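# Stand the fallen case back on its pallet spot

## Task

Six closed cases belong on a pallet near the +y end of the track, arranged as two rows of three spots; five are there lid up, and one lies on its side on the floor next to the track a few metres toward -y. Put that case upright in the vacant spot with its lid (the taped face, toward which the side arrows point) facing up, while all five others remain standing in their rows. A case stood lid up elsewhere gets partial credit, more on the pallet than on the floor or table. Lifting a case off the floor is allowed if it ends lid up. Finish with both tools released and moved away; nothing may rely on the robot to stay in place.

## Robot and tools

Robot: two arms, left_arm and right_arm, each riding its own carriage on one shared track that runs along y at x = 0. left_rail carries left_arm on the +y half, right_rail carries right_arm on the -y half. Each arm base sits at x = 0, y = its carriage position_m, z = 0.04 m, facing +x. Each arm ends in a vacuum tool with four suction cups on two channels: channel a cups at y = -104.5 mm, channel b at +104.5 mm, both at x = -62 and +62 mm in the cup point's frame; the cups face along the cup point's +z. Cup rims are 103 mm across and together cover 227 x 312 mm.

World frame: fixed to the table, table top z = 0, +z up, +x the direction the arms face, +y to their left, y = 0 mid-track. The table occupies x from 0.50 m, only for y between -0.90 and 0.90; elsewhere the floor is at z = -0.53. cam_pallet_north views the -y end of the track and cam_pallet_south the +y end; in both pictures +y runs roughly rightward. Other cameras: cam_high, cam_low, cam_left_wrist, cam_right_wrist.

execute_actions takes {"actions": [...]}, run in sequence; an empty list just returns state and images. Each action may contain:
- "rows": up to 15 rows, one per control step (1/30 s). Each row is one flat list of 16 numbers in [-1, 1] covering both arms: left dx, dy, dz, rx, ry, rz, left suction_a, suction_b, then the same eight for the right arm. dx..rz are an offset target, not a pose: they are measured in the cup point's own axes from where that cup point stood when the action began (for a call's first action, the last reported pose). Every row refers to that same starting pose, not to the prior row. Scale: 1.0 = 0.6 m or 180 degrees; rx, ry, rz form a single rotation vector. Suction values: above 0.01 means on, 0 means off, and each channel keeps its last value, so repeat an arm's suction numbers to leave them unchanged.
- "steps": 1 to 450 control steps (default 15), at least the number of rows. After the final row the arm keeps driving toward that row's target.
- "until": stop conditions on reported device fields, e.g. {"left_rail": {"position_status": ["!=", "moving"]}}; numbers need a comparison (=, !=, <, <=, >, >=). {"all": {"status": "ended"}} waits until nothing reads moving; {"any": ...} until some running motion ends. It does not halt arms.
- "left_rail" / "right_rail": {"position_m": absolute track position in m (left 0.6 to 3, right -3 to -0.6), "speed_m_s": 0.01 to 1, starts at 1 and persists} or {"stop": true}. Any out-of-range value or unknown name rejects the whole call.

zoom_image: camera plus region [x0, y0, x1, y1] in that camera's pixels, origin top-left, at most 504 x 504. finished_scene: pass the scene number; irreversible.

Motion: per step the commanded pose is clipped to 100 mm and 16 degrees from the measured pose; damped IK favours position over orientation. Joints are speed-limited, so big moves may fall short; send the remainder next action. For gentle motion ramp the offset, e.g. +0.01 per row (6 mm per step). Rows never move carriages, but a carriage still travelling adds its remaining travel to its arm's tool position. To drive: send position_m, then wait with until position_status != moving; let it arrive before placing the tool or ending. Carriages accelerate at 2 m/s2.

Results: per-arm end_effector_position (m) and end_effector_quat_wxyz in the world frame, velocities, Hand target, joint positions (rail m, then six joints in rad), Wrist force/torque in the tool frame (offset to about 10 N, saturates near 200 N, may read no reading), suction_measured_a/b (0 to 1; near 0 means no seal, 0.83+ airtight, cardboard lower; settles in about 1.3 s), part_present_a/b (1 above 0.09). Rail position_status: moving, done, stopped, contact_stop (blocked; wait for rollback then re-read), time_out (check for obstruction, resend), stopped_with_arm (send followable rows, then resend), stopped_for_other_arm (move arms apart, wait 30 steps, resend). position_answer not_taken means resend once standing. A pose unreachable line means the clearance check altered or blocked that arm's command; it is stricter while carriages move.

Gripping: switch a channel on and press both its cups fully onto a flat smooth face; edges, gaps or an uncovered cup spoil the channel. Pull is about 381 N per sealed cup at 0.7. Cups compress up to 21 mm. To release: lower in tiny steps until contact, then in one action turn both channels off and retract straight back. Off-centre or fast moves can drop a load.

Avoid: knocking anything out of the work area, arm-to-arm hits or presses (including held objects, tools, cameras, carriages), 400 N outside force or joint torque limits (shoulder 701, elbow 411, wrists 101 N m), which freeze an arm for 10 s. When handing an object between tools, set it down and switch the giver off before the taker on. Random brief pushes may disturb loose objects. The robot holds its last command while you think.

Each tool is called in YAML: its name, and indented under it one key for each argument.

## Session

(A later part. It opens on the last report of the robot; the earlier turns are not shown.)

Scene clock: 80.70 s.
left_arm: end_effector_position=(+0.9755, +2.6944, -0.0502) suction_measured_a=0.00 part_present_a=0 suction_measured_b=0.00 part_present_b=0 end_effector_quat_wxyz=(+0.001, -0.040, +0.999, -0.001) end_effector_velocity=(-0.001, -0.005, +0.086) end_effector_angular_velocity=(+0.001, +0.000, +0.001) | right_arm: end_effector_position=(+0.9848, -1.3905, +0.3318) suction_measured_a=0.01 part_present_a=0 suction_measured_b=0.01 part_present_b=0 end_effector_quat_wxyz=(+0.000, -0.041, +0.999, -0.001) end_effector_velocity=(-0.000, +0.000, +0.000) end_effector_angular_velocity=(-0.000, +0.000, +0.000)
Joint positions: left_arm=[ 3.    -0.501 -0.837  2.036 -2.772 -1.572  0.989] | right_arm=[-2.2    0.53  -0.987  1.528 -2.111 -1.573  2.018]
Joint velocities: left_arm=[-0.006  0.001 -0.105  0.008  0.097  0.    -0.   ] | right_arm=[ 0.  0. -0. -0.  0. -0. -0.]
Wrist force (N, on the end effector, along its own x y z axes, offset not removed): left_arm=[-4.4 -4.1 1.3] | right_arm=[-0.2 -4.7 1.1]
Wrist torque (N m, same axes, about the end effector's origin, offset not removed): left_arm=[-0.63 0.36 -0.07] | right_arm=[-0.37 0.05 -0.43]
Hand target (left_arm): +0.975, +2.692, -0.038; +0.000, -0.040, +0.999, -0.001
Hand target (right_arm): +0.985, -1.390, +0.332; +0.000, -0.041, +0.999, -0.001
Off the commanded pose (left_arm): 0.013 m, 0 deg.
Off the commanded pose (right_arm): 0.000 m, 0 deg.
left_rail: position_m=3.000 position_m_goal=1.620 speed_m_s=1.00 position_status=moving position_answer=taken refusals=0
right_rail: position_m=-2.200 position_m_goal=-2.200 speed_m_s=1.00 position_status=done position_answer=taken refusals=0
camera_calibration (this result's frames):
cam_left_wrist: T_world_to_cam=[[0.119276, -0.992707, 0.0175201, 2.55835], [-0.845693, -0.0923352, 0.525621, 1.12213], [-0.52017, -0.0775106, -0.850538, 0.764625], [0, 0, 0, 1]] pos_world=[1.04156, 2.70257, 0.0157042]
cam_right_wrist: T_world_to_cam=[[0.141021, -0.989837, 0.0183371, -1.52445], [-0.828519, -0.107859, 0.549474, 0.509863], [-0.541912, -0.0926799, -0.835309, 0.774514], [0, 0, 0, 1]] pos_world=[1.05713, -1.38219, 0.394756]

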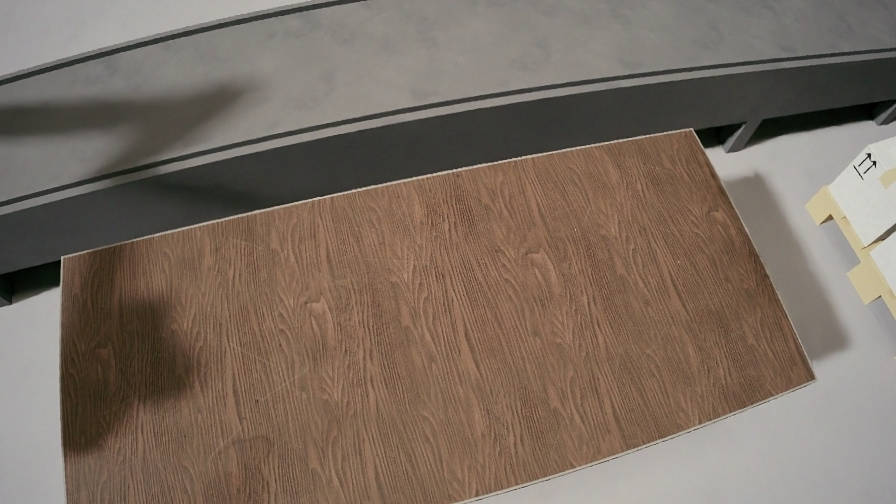

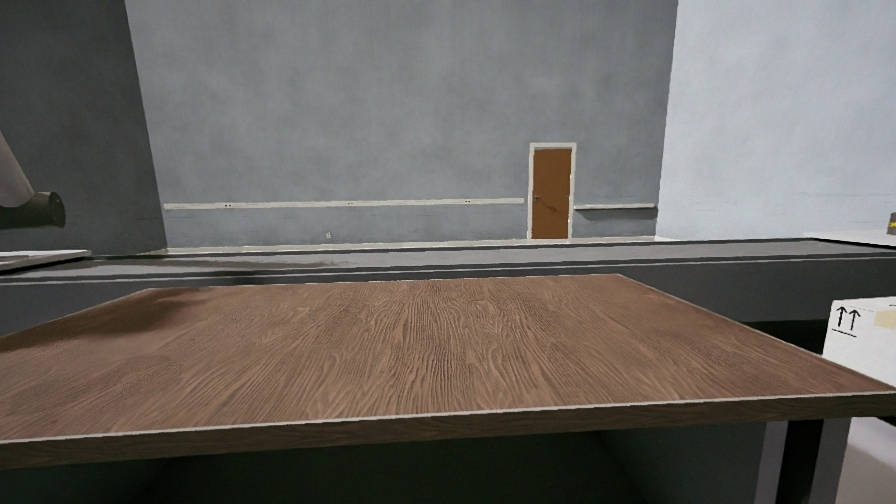

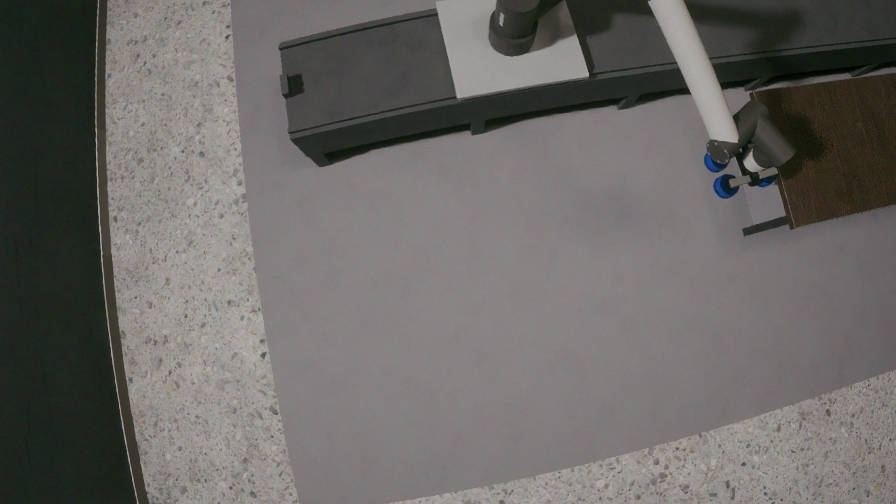

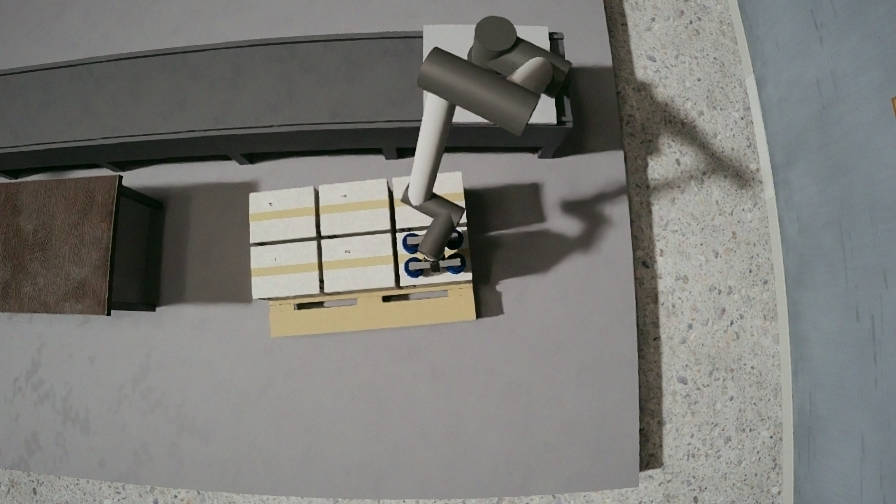

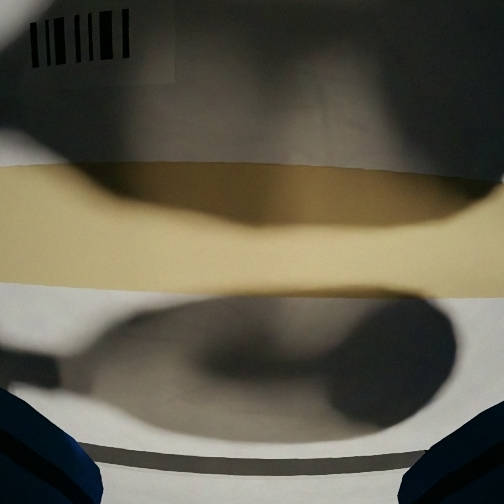

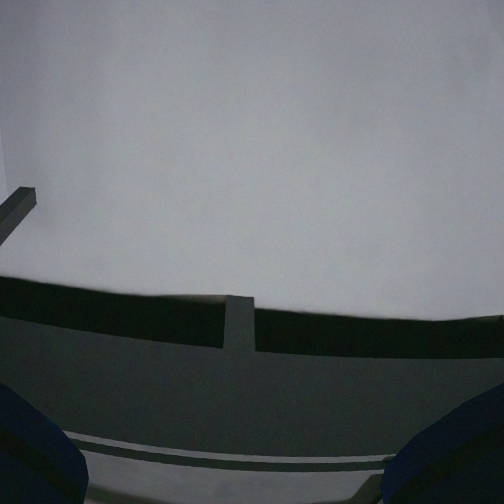

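zoom_image:
  camera: "cam_pallet_south"
  region: [380, 210, 480, 300]

Region (380, 210, 480, 300) of cam_pallet_south's 896x504 image, scaled by 5.040, with more detail than that image has; it fills the top 454 rows of this view, and the rest is white.

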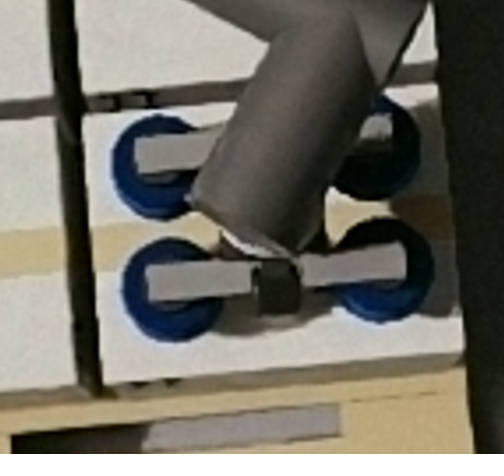

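execute_actions:
  actions: []

Scene clock: 81.00 s.
left_arm: end_effector_position=(+0.9753, +2.6027, -0.0389) suction_measured_a=0.00 part_present_a=0 suction_measured_b=0.00 part_present_b=0 end_effector_quat_wxyz=(+0.000, -0.040, +0.999, -0.001) end_effector_velocity=(-0.000, -0.606, +0.009) end_effector_angular_velocity=(+0.000, +0.000, -0.000) | right_arm: end_effector_position=(+0.9848, -1.3905, +0.3318) suction_measured_a=0.01 part_present_a=0 suction_measured_b=0.01 part_present_b=0 end_effector_quat_wxyz=(+0.000, -0.041, +0.999, -0.001) end_effector_velocity=(+0.000, +0.000, +0.000) end_effector_angular_velocity=(-0.000, +0.000, +0.000)
Joint positions: left_arm=[ 2.908 -0.501 -0.851  2.036 -2.758 -1.572  0.989] | right_arm=[-2.2    0.53  -0.987  1.528 -2.111 -1.573  2.018]
Joint velocities: left_arm=[-0.605 -0.001 -0.011  0.     0.012  0.    -0.001] | right_arm=[ 0.  0. -0. -0.  0. -0. -0.]
Wrist force (N, on the end effector, along its own x y z axes, offset not removed): left_arm=[-1.9 1.9 -6.3] | right_arm=[-1.8 -4.1 1.9]
Wrist torque (N m, same axes, about the end effector's origin, offset not removed): left_arm=[0.15 0.22 -0.11] | right_arm=[-0.30 0.35 -0.33]
Hand target (left_arm): +0.975, +2.572, -0.038; +0.000, -0.040, +0.999, -0.001
Hand target (right_arm): +0.985, -1.390, +0.332; +0.000, -0.041, +0.999, -0.001
Off the commanded pose (left_arm): 0.001 m, 0 deg.
Off the commanded pose (right_arm): 0.000 m, 0 deg.
left_rail: position_m=2.908 position_m_goal=1.620 speed_m_s=1.00 position_status=moving position_answer=taken refusals=0
right_rail: position_m=-2.200 position_m_goal=-2.200 speed_m_s=1.00 position_status=done position_answer=taken refusals=0
camera_calibration (this result's frames):
cam_left_wrist: T_world_to_cam=[[0.119461, -0.992694, 0.0169334, 2.46685], [-0.845243, -0.0927396, 0.526273, 1.10825], [-0.520858, -0.0771819, -0.850147, 0.766856], [0, 0, 0, 1]] pos_world=[1.04147, 2.61079, 0.0269279]
cam_right_wrist: T_world_to_cam=[[0.141021, -0.989837, 0.018337, -1.52445], [-0.828519, -0.107859, 0.549474, 0.509862], [-0.541912, -0.09268, -0.835309, 0.774514], [0, 0, 0, 1]] pos_world=[1.05713, -1.38219, 0.394756]

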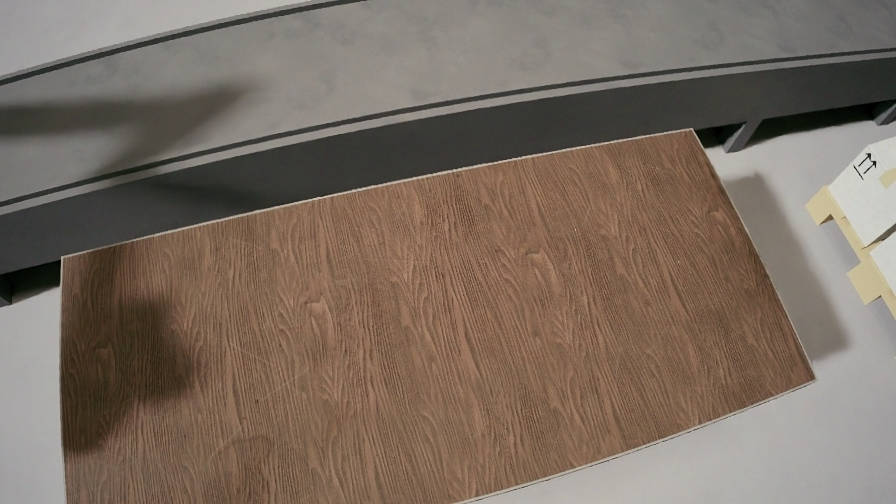

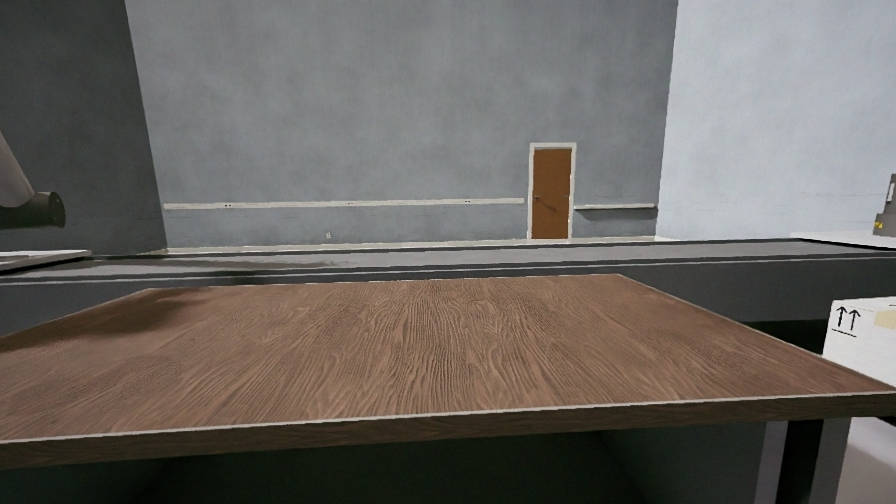

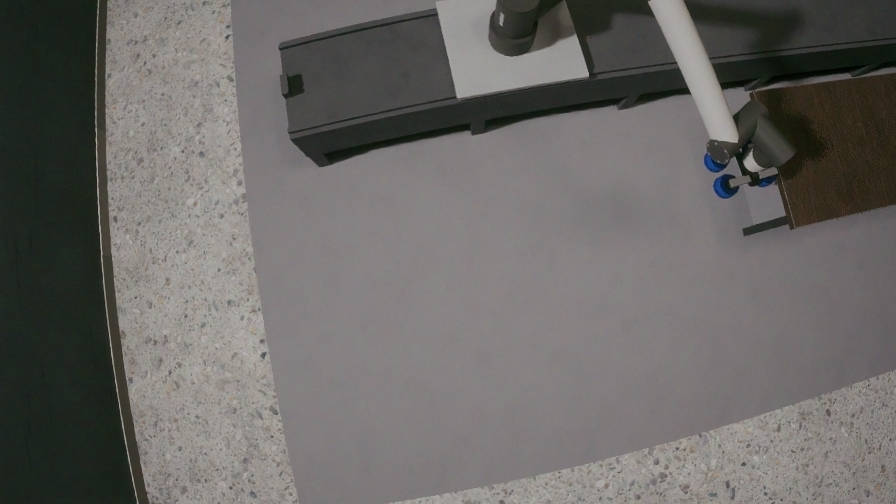

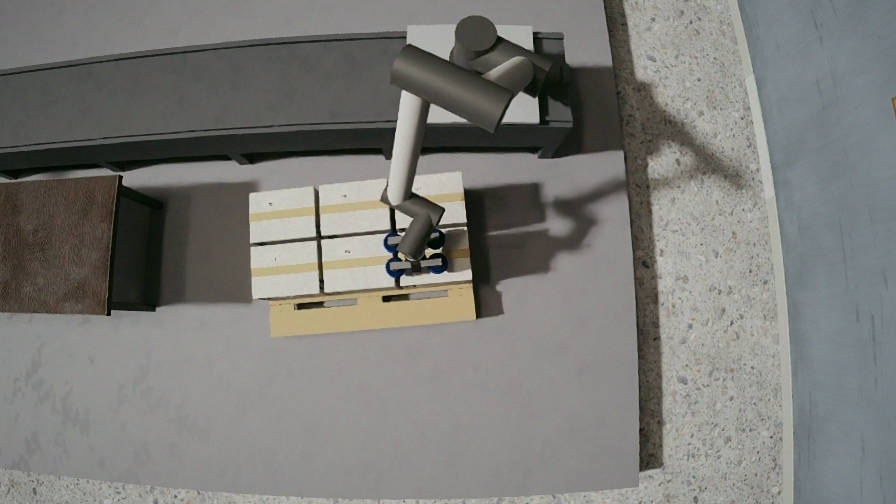

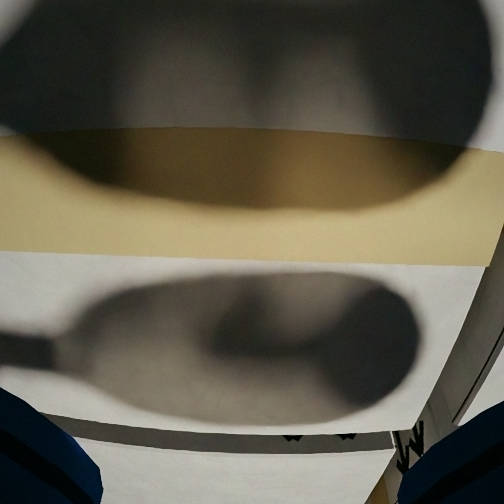

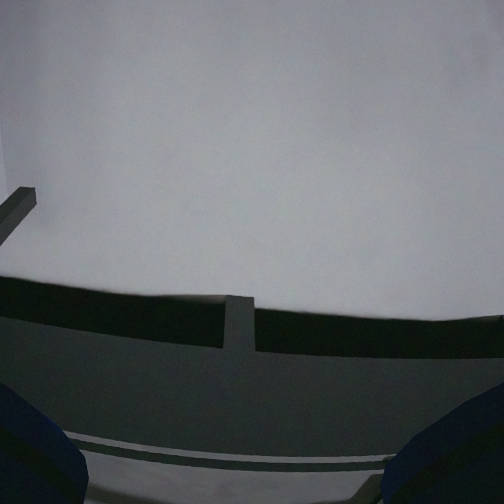

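zoom_image:
  camera: "cam_pallet_south"
  region: [240, 160, 490, 345]

Region (240, 160, 490, 345) of cam_pallet_south's 896x504 image, scaled by 2.016, with more detail than that image has; it fills the top 373 rows of this view, and the rest is white.

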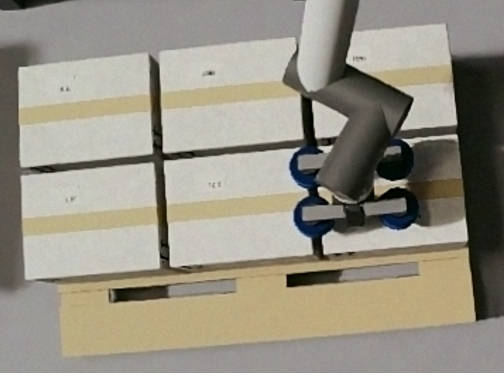

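execute_actions:
  actions: []

Scene clock: 81.47 s.
left_arm: end_effector_position=(+0.9753, +2.1735, -0.0378) suction_measured_a=0.00 part_present_a=0 suction_measured_b=0.00 part_present_b=0 end_effector_quat_wxyz=(+0.000, -0.040, +0.999, -0.001) end_effector_velocity=(-0.000, -1.000, +0.000) end_effector_angular_velocity=(-0.000, +0.000, +0.000) | right_arm: end_effector_position=(+0.9848, -1.3905, +0.3318) suction_measured_a=0.01 part_present_a=0 suction_measured_b=0.01 part_present_b=0 end_effector_quat_wxyz=(+0.000, -0.041, +0.999, -0.001) end_effector_velocity=(+0.000, +0.000, -0.000) end_effector_angular_velocity=(+0.000, +0.000, +0.000)
Joint positions: left_arm=[ 2.479 -0.501 -0.852  2.036 -2.756 -1.572  0.989] | right_arm=[-2.2    0.53  -0.987  1.528 -2.111 -1.573  2.018]
Joint velocities: left_arm=[-1. -0. -0. -0.  0. -0. -0.] | right_arm=[ 0. -0.  0. -0.  0.  0. -0.]
Wrist force (N, on the end effector, along its own x y z axes, offset not removed): left_arm=[5.0 -4.7 -6.9] | right_arm=[0.6 -4.7 -0.4]
Wrist torque (N m, same axes, about the end effector's origin, offset not removed): left_arm=[-0.39 -0.75 -0.03] | right_arm=[-0.42 -0.09 -0.35]
Hand target (left_arm): +0.975, +2.128, -0.038; +0.000, -0.040, +0.999, -0.001
Hand target (right_arm): +0.985, -1.390, +0.332; +0.000, -0.041, +0.999, -0.001
Off the commanded pose (left_arm): 0.000 m, 0 deg.
Off the commanded pose (right_arm): 0.000 m, 0 deg.
left_rail: position_m=2.479 position_m_goal=1.620 speed_m_s=1.00 position_status=moving position_answer=taken refusals=0
right_rail: position_m=-2.200 position_m_goal=-2.200 speed_m_s=1.00 position_status=done position_answer=taken refusals=0
camera_calibration (this result's frames):
cam_left_wrist: T_world_to_cam=[[0.119204, -0.992726, 0.0169209, 2.04114], [-0.845242, -0.0925234, 0.526314, 1.06732], [-0.520919, -0.0770409, -0.850122, 0.734412], [0, 0, 0, 1]] pos_world=[1.0414, 2.18162, 0.0280592]
cam_right_wrist: T_world_to_cam=[[0.141021, -0.989837, 0.0183369, -1.52445], [-0.828519, -0.107859, 0.549474, 0.509863], [-0.541912, -0.0926798, -0.835309, 0.774514], [0, 0, 0, 1]] pos_world=[1.05713, -1.38219, 0.394756]

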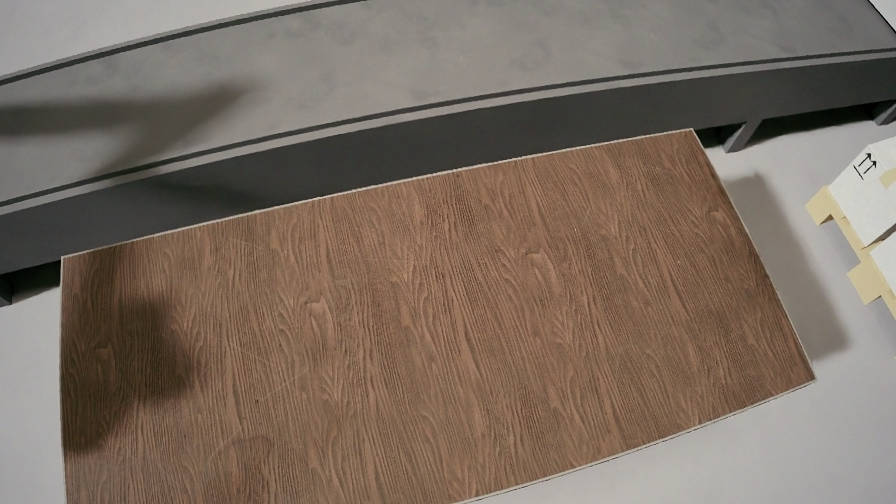

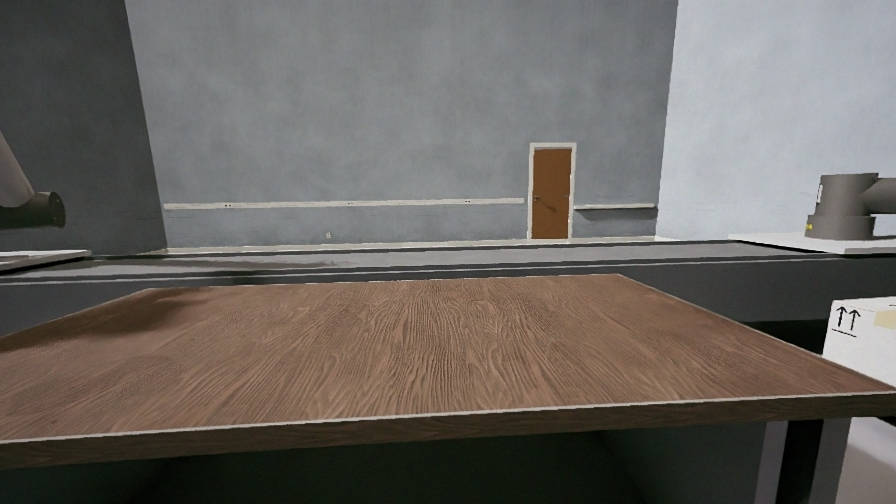

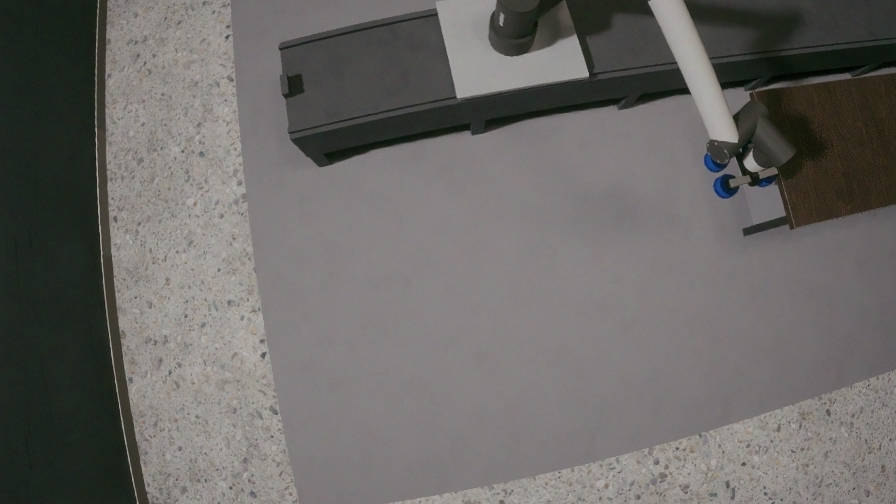

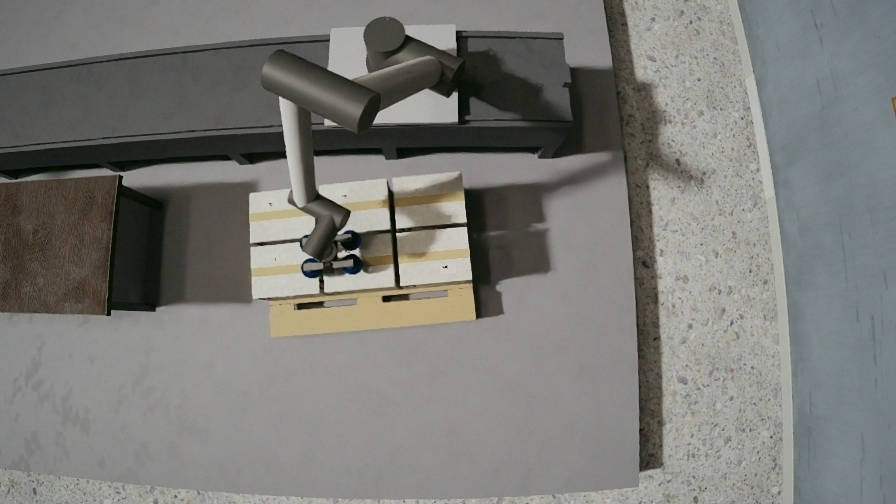

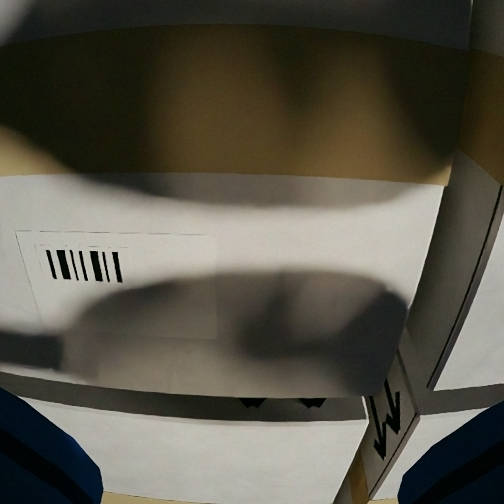

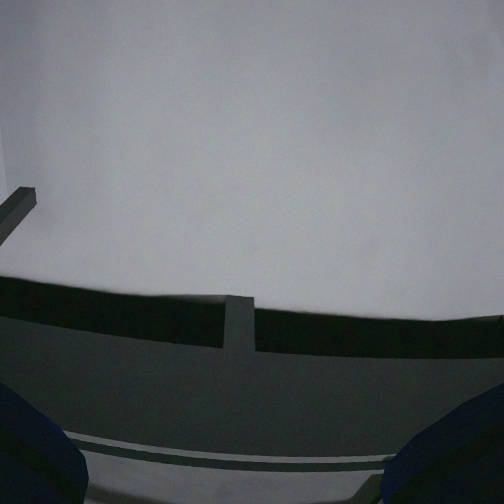

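zoom_image:
  camera: "cam_pallet_south"
  region: [370, 165, 490, 300]

Region (370, 165, 490, 300) of cam_pallet_south's 896x504 image, scaled by 3.733, with more detail than that image has.

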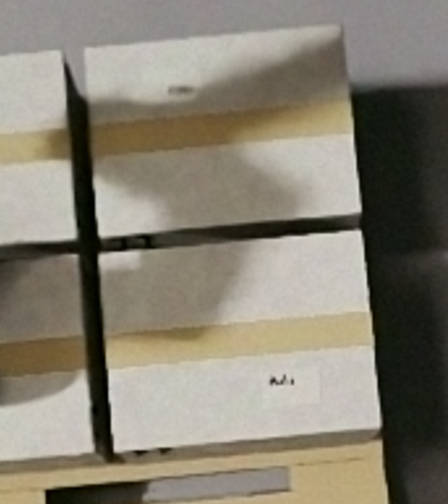

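execute_actions:
  actions: []

Scene clock: 81.77 s.
left_arm: end_effector_position=(+0.9753, +1.8735, -0.0377) suction_measured_a=0.00 part_present_a=0 suction_measured_b=0.00 part_present_b=0 end_effector_quat_wxyz=(+0.000, -0.040, +0.999, -0.001) end_effector_velocity=(+0.000, -1.000, +0.000) end_effector_angular_velocity=(-0.000, -0.000, +0.000) | right_arm: end_effector_position=(+0.9848, -1.3905, +0.3318) suction_measured_a=0.01 part_present_a=0 suction_measured_b=0.01 part_present_b=0 end_effector_quat_wxyz=(+0.000, -0.041, +0.999, -0.001) end_effector_velocity=(-0.000, +0.000, -0.000) end_effector_angular_velocity=(+0.000, -0.000, -0.000)
Joint positions: left_arm=[ 2.179 -0.501 -0.852  2.036 -2.756 -1.572  0.989] | right_arm=[-2.2    0.53  -0.987  1.528 -2.111 -1.573  2.018]
Joint velocities: left_arm=[-1. -0. -0. -0.  0. -0. -0.] | right_arm=[ 0.  0.  0. -0. -0. -0.  0.]
Wrist force (N, on the end effector, along its own x y z axes, offset not removed): left_arm=[-0.7 -6.0 -10.5] | right_arm=[-1.4 -4.2 1.1]
Wrist torque (N m, same axes, about the end effector's origin, offset not removed): left_arm=[-0.74 -0.18 0.07] | right_arm=[-0.32 0.21 -0.37]
Hand target (left_arm): +0.975, +1.828, -0.038; +0.000, -0.040, +0.999, -0.001
Hand target (right_arm): +0.985, -1.390, +0.332; +0.000, -0.041, +0.999, -0.001
Off the commanded pose (left_arm): 0.000 m, 0 deg.
Off the commanded pose (right_arm): 0.000 m, 0 deg.
left_rail: position_m=2.179 position_m_goal=1.620 speed_m_s=1.00 position_status=moving position_answer=taken refusals=0
right_rail: position_m=-2.200 position_m_goal=-2.200 speed_m_s=1.00 position_status=done position_answer=taken refusals=0
camera_calibration (this result's frames):
cam_left_wrist: T_world_to_cam=[[0.119204, -0.992725, 0.0169545, 1.74331], [-0.845247, -0.0925068, 0.526307, 1.03951], [-0.52091, -0.0770688, -0.850125, 0.711388], [0, 0, 0, 1]] pos_world=[1.0414, 1.88161, 0.0281111]
cam_right_wrist: T_world_to_cam=[[0.141021, -0.989837, 0.0183371, -1.52445], [-0.828519, -0.107859, 0.549474, 0.509863], [-0.541912, -0.0926799, -0.835309, 0.774514], [0, 0, 0, 1]] pos_world=[1.05713, -1.38219, 0.394756]

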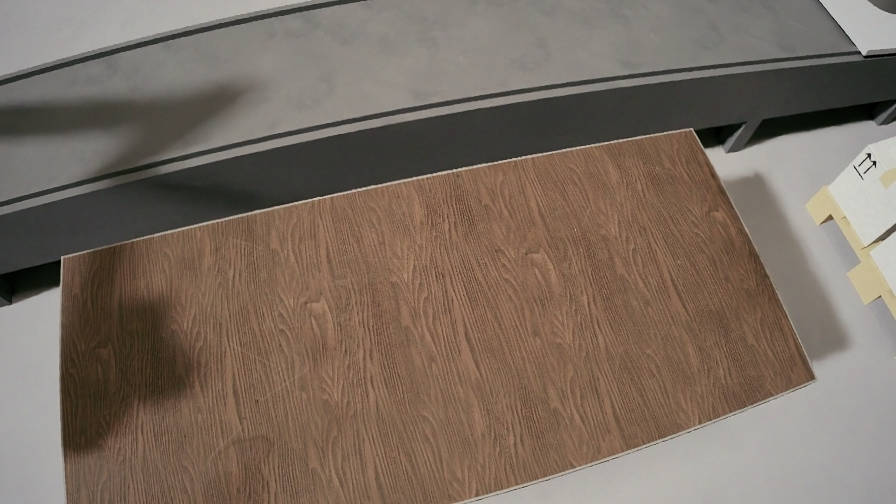

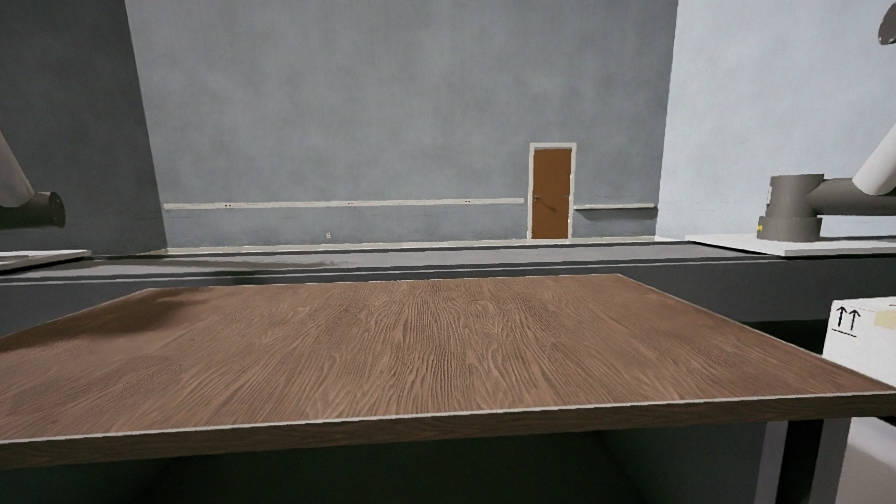

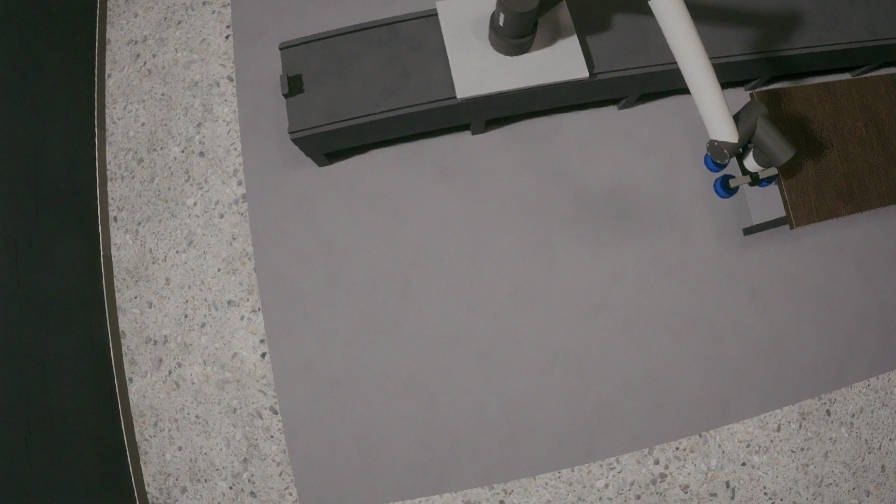

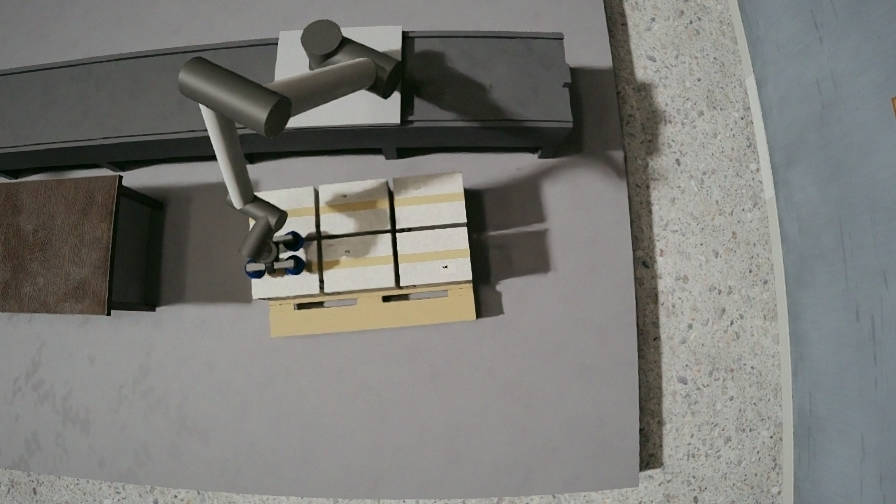

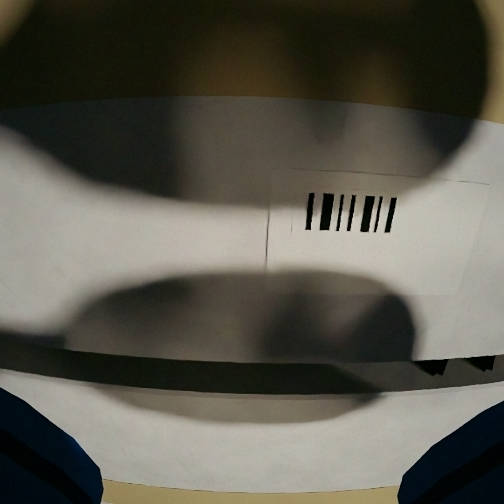

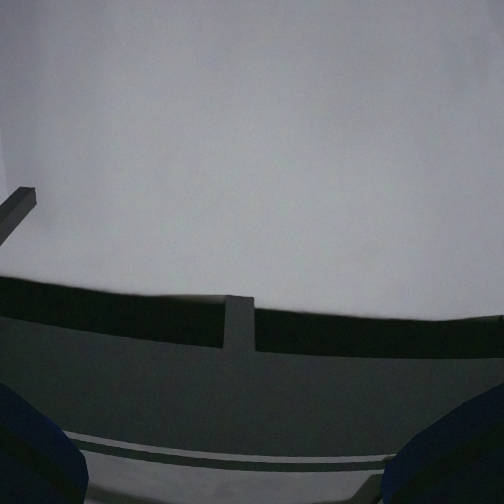

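zoom_image:
  camera: "cam_pallet_south"
  region: [300, 160, 490, 345]

Region (300, 160, 490, 345) of cam_pallet_south's 896x504 image, scaled by 2.653, with more detail than that image has; it fills the top 491 rows of this view, and the rest is white.

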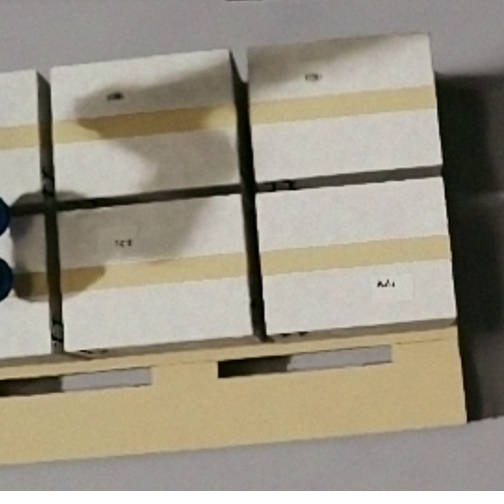

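execute_actions:
  actions: []

Scene clock: 82.07 s.
left_arm: end_effector_position=(+0.9753, +1.5736, -0.0377) suction_measured_a=0.00 part_present_a=0 suction_measured_b=0.00 part_present_b=0 end_effector_quat_wxyz=(+0.000, -0.040, +0.999, -0.001) end_effector_velocity=(-0.000, -0.992, +0.000) end_effector_angular_velocity=(-0.000, +0.000, -0.000) | right_arm: end_effector_position=(+0.9848, -1.3905, +0.3318) suction_measured_a=0.01 part_present_a=0 suction_measured_b=0.01 part_present_b=0 end_effector_quat_wxyz=(+0.000, -0.041, +0.999, -0.001) end_effector_velocity=(-0.000, +0.000, -0.000) end_effector_angular_velocity=(+0.000, +0.000, -0.000)
Joint positions: left_arm=[ 1.879 -0.501 -0.852  2.036 -2.756 -1.572  0.989] | right_arm=[-2.2    0.53  -0.987  1.528 -2.111 -1.573  2.018]
Joint velocities: left_arm=[-0.992 -0.    -0.    -0.     0.    -0.    -0.   ] | right_arm=[ 0. -0.  0. -0.  0.  0.  0.]
Wrist force (N, on the end effector, along its own x y z axes, offset not removed): left_arm=[-6.3 -4.6 -1.1] | right_arm=[-1.9 -6.2 2.7]
Wrist torque (N m, same axes, about the end effector's origin, offset not removed): left_arm=[-0.29 0.99 -0.02] | right_arm=[-0.60 0.30 -0.41]
Hand target (left_arm): +0.975, +1.529, -0.038; +0.000, -0.040, +0.999, -0.001
Hand target (right_arm): +0.985, -1.390, +0.332; +0.000, -0.041, +0.999, -0.001
Off the commanded pose (left_arm): 0.000 m, 0 deg.
Off the commanded pose (right_arm): 0.000 m, 0 deg.
left_rail: position_m=1.879 position_m_goal=1.620 speed_m_s=1.00 position_status=moving position_answer=taken refusals=0
right_rail: position_m=-2.200 position_m_goal=-2.200 speed_m_s=1.00 position_status=done position_answer=taken refusals=0
camera_calibration (this result's frames):
cam_left_wrist: T_world_to_cam=[[0.119267, -0.992717, 0.0169591, 1.44555], [-0.845244, -0.0925583, 0.526303, 1.01186], [-0.5209, -0.0771052, -0.850128, 0.688344], [0, 0, 0, 1]] pos_world=[1.04142, 1.58175, 0.0281205]
cam_right_wrist: T_world_to_cam=[[0.141021, -0.989837, 0.0183369, -1.52445], [-0.828519, -0.107859, 0.549474, 0.509863], [-0.541912, -0.0926798, -0.835309, 0.774514], [0, 0, 0, 1]] pos_world=[1.05713, -1.38219, 0.394756]

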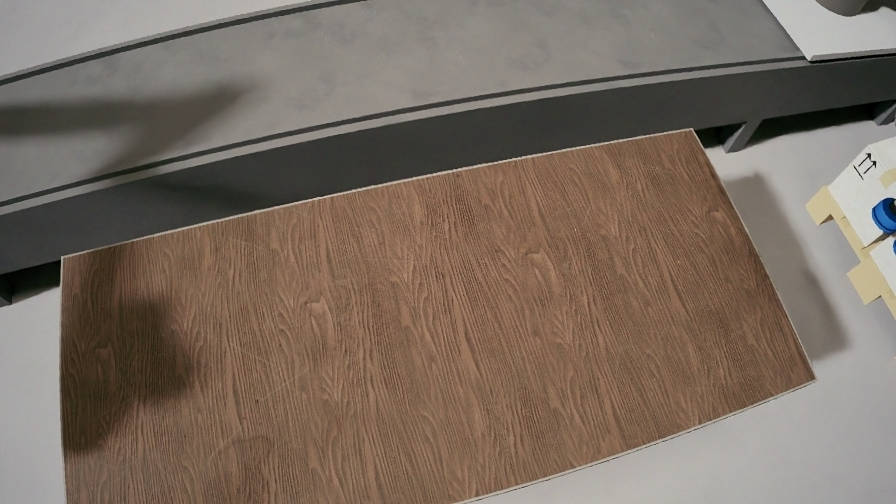

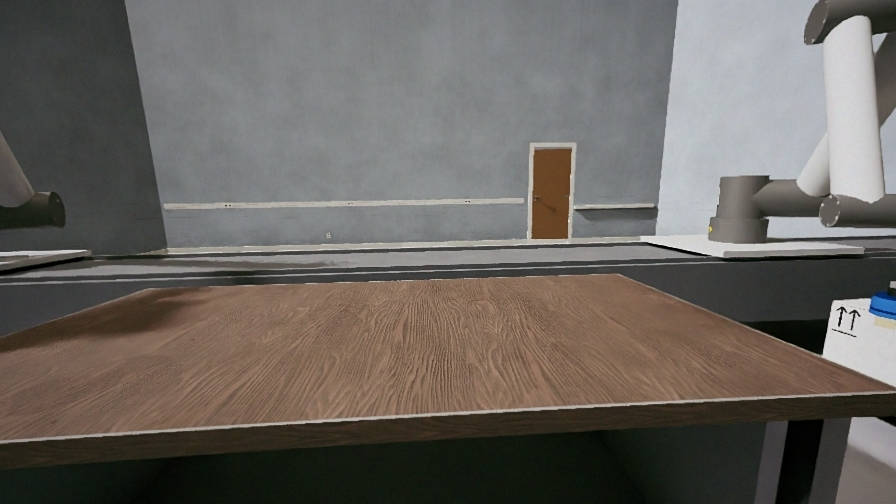

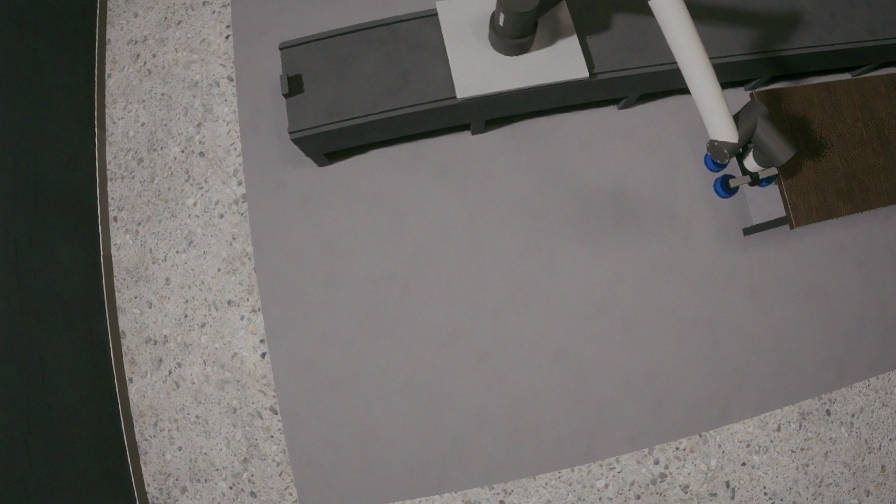

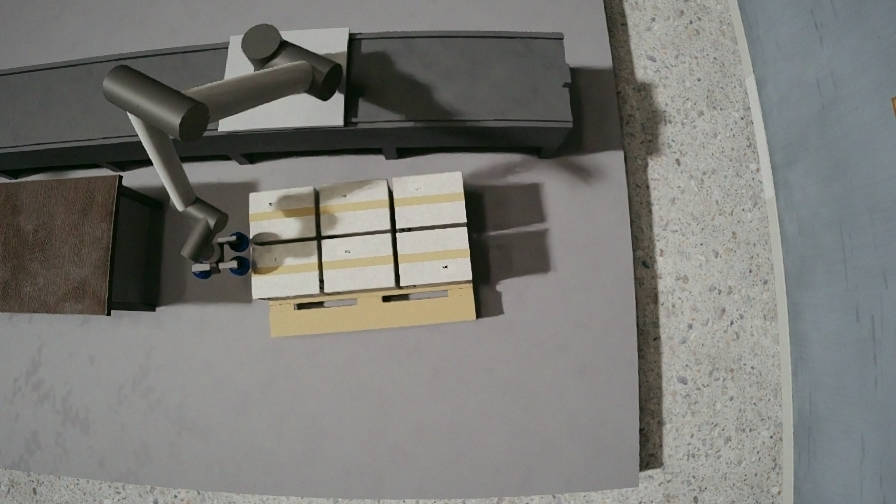

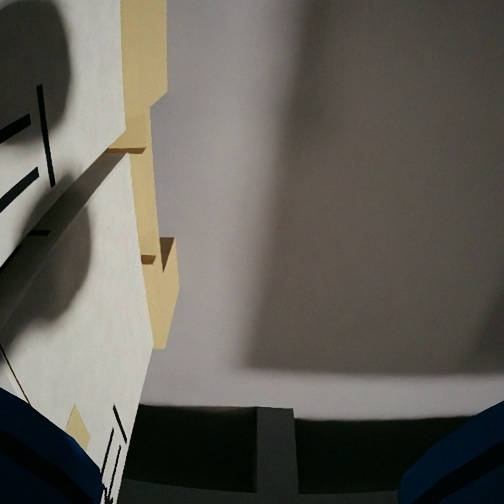

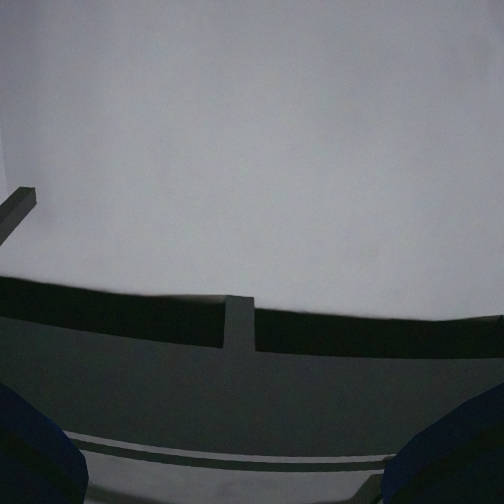

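zoom_image:
  camera: "cam_pallet_south"
  region: [240, 160, 490, 345]

Region (240, 160, 490, 345) of cam_pallet_south's 896x504 image, scaled by 2.016, with more detail than that image has; it fills the top 373 rows of this view, and the rest is white.

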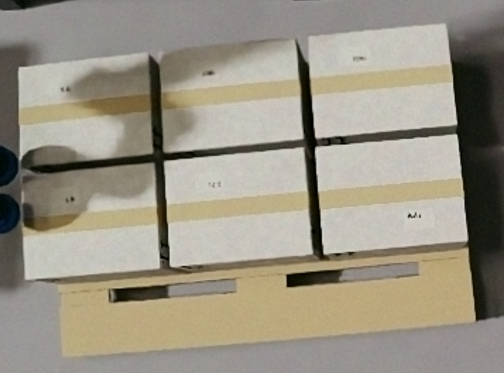

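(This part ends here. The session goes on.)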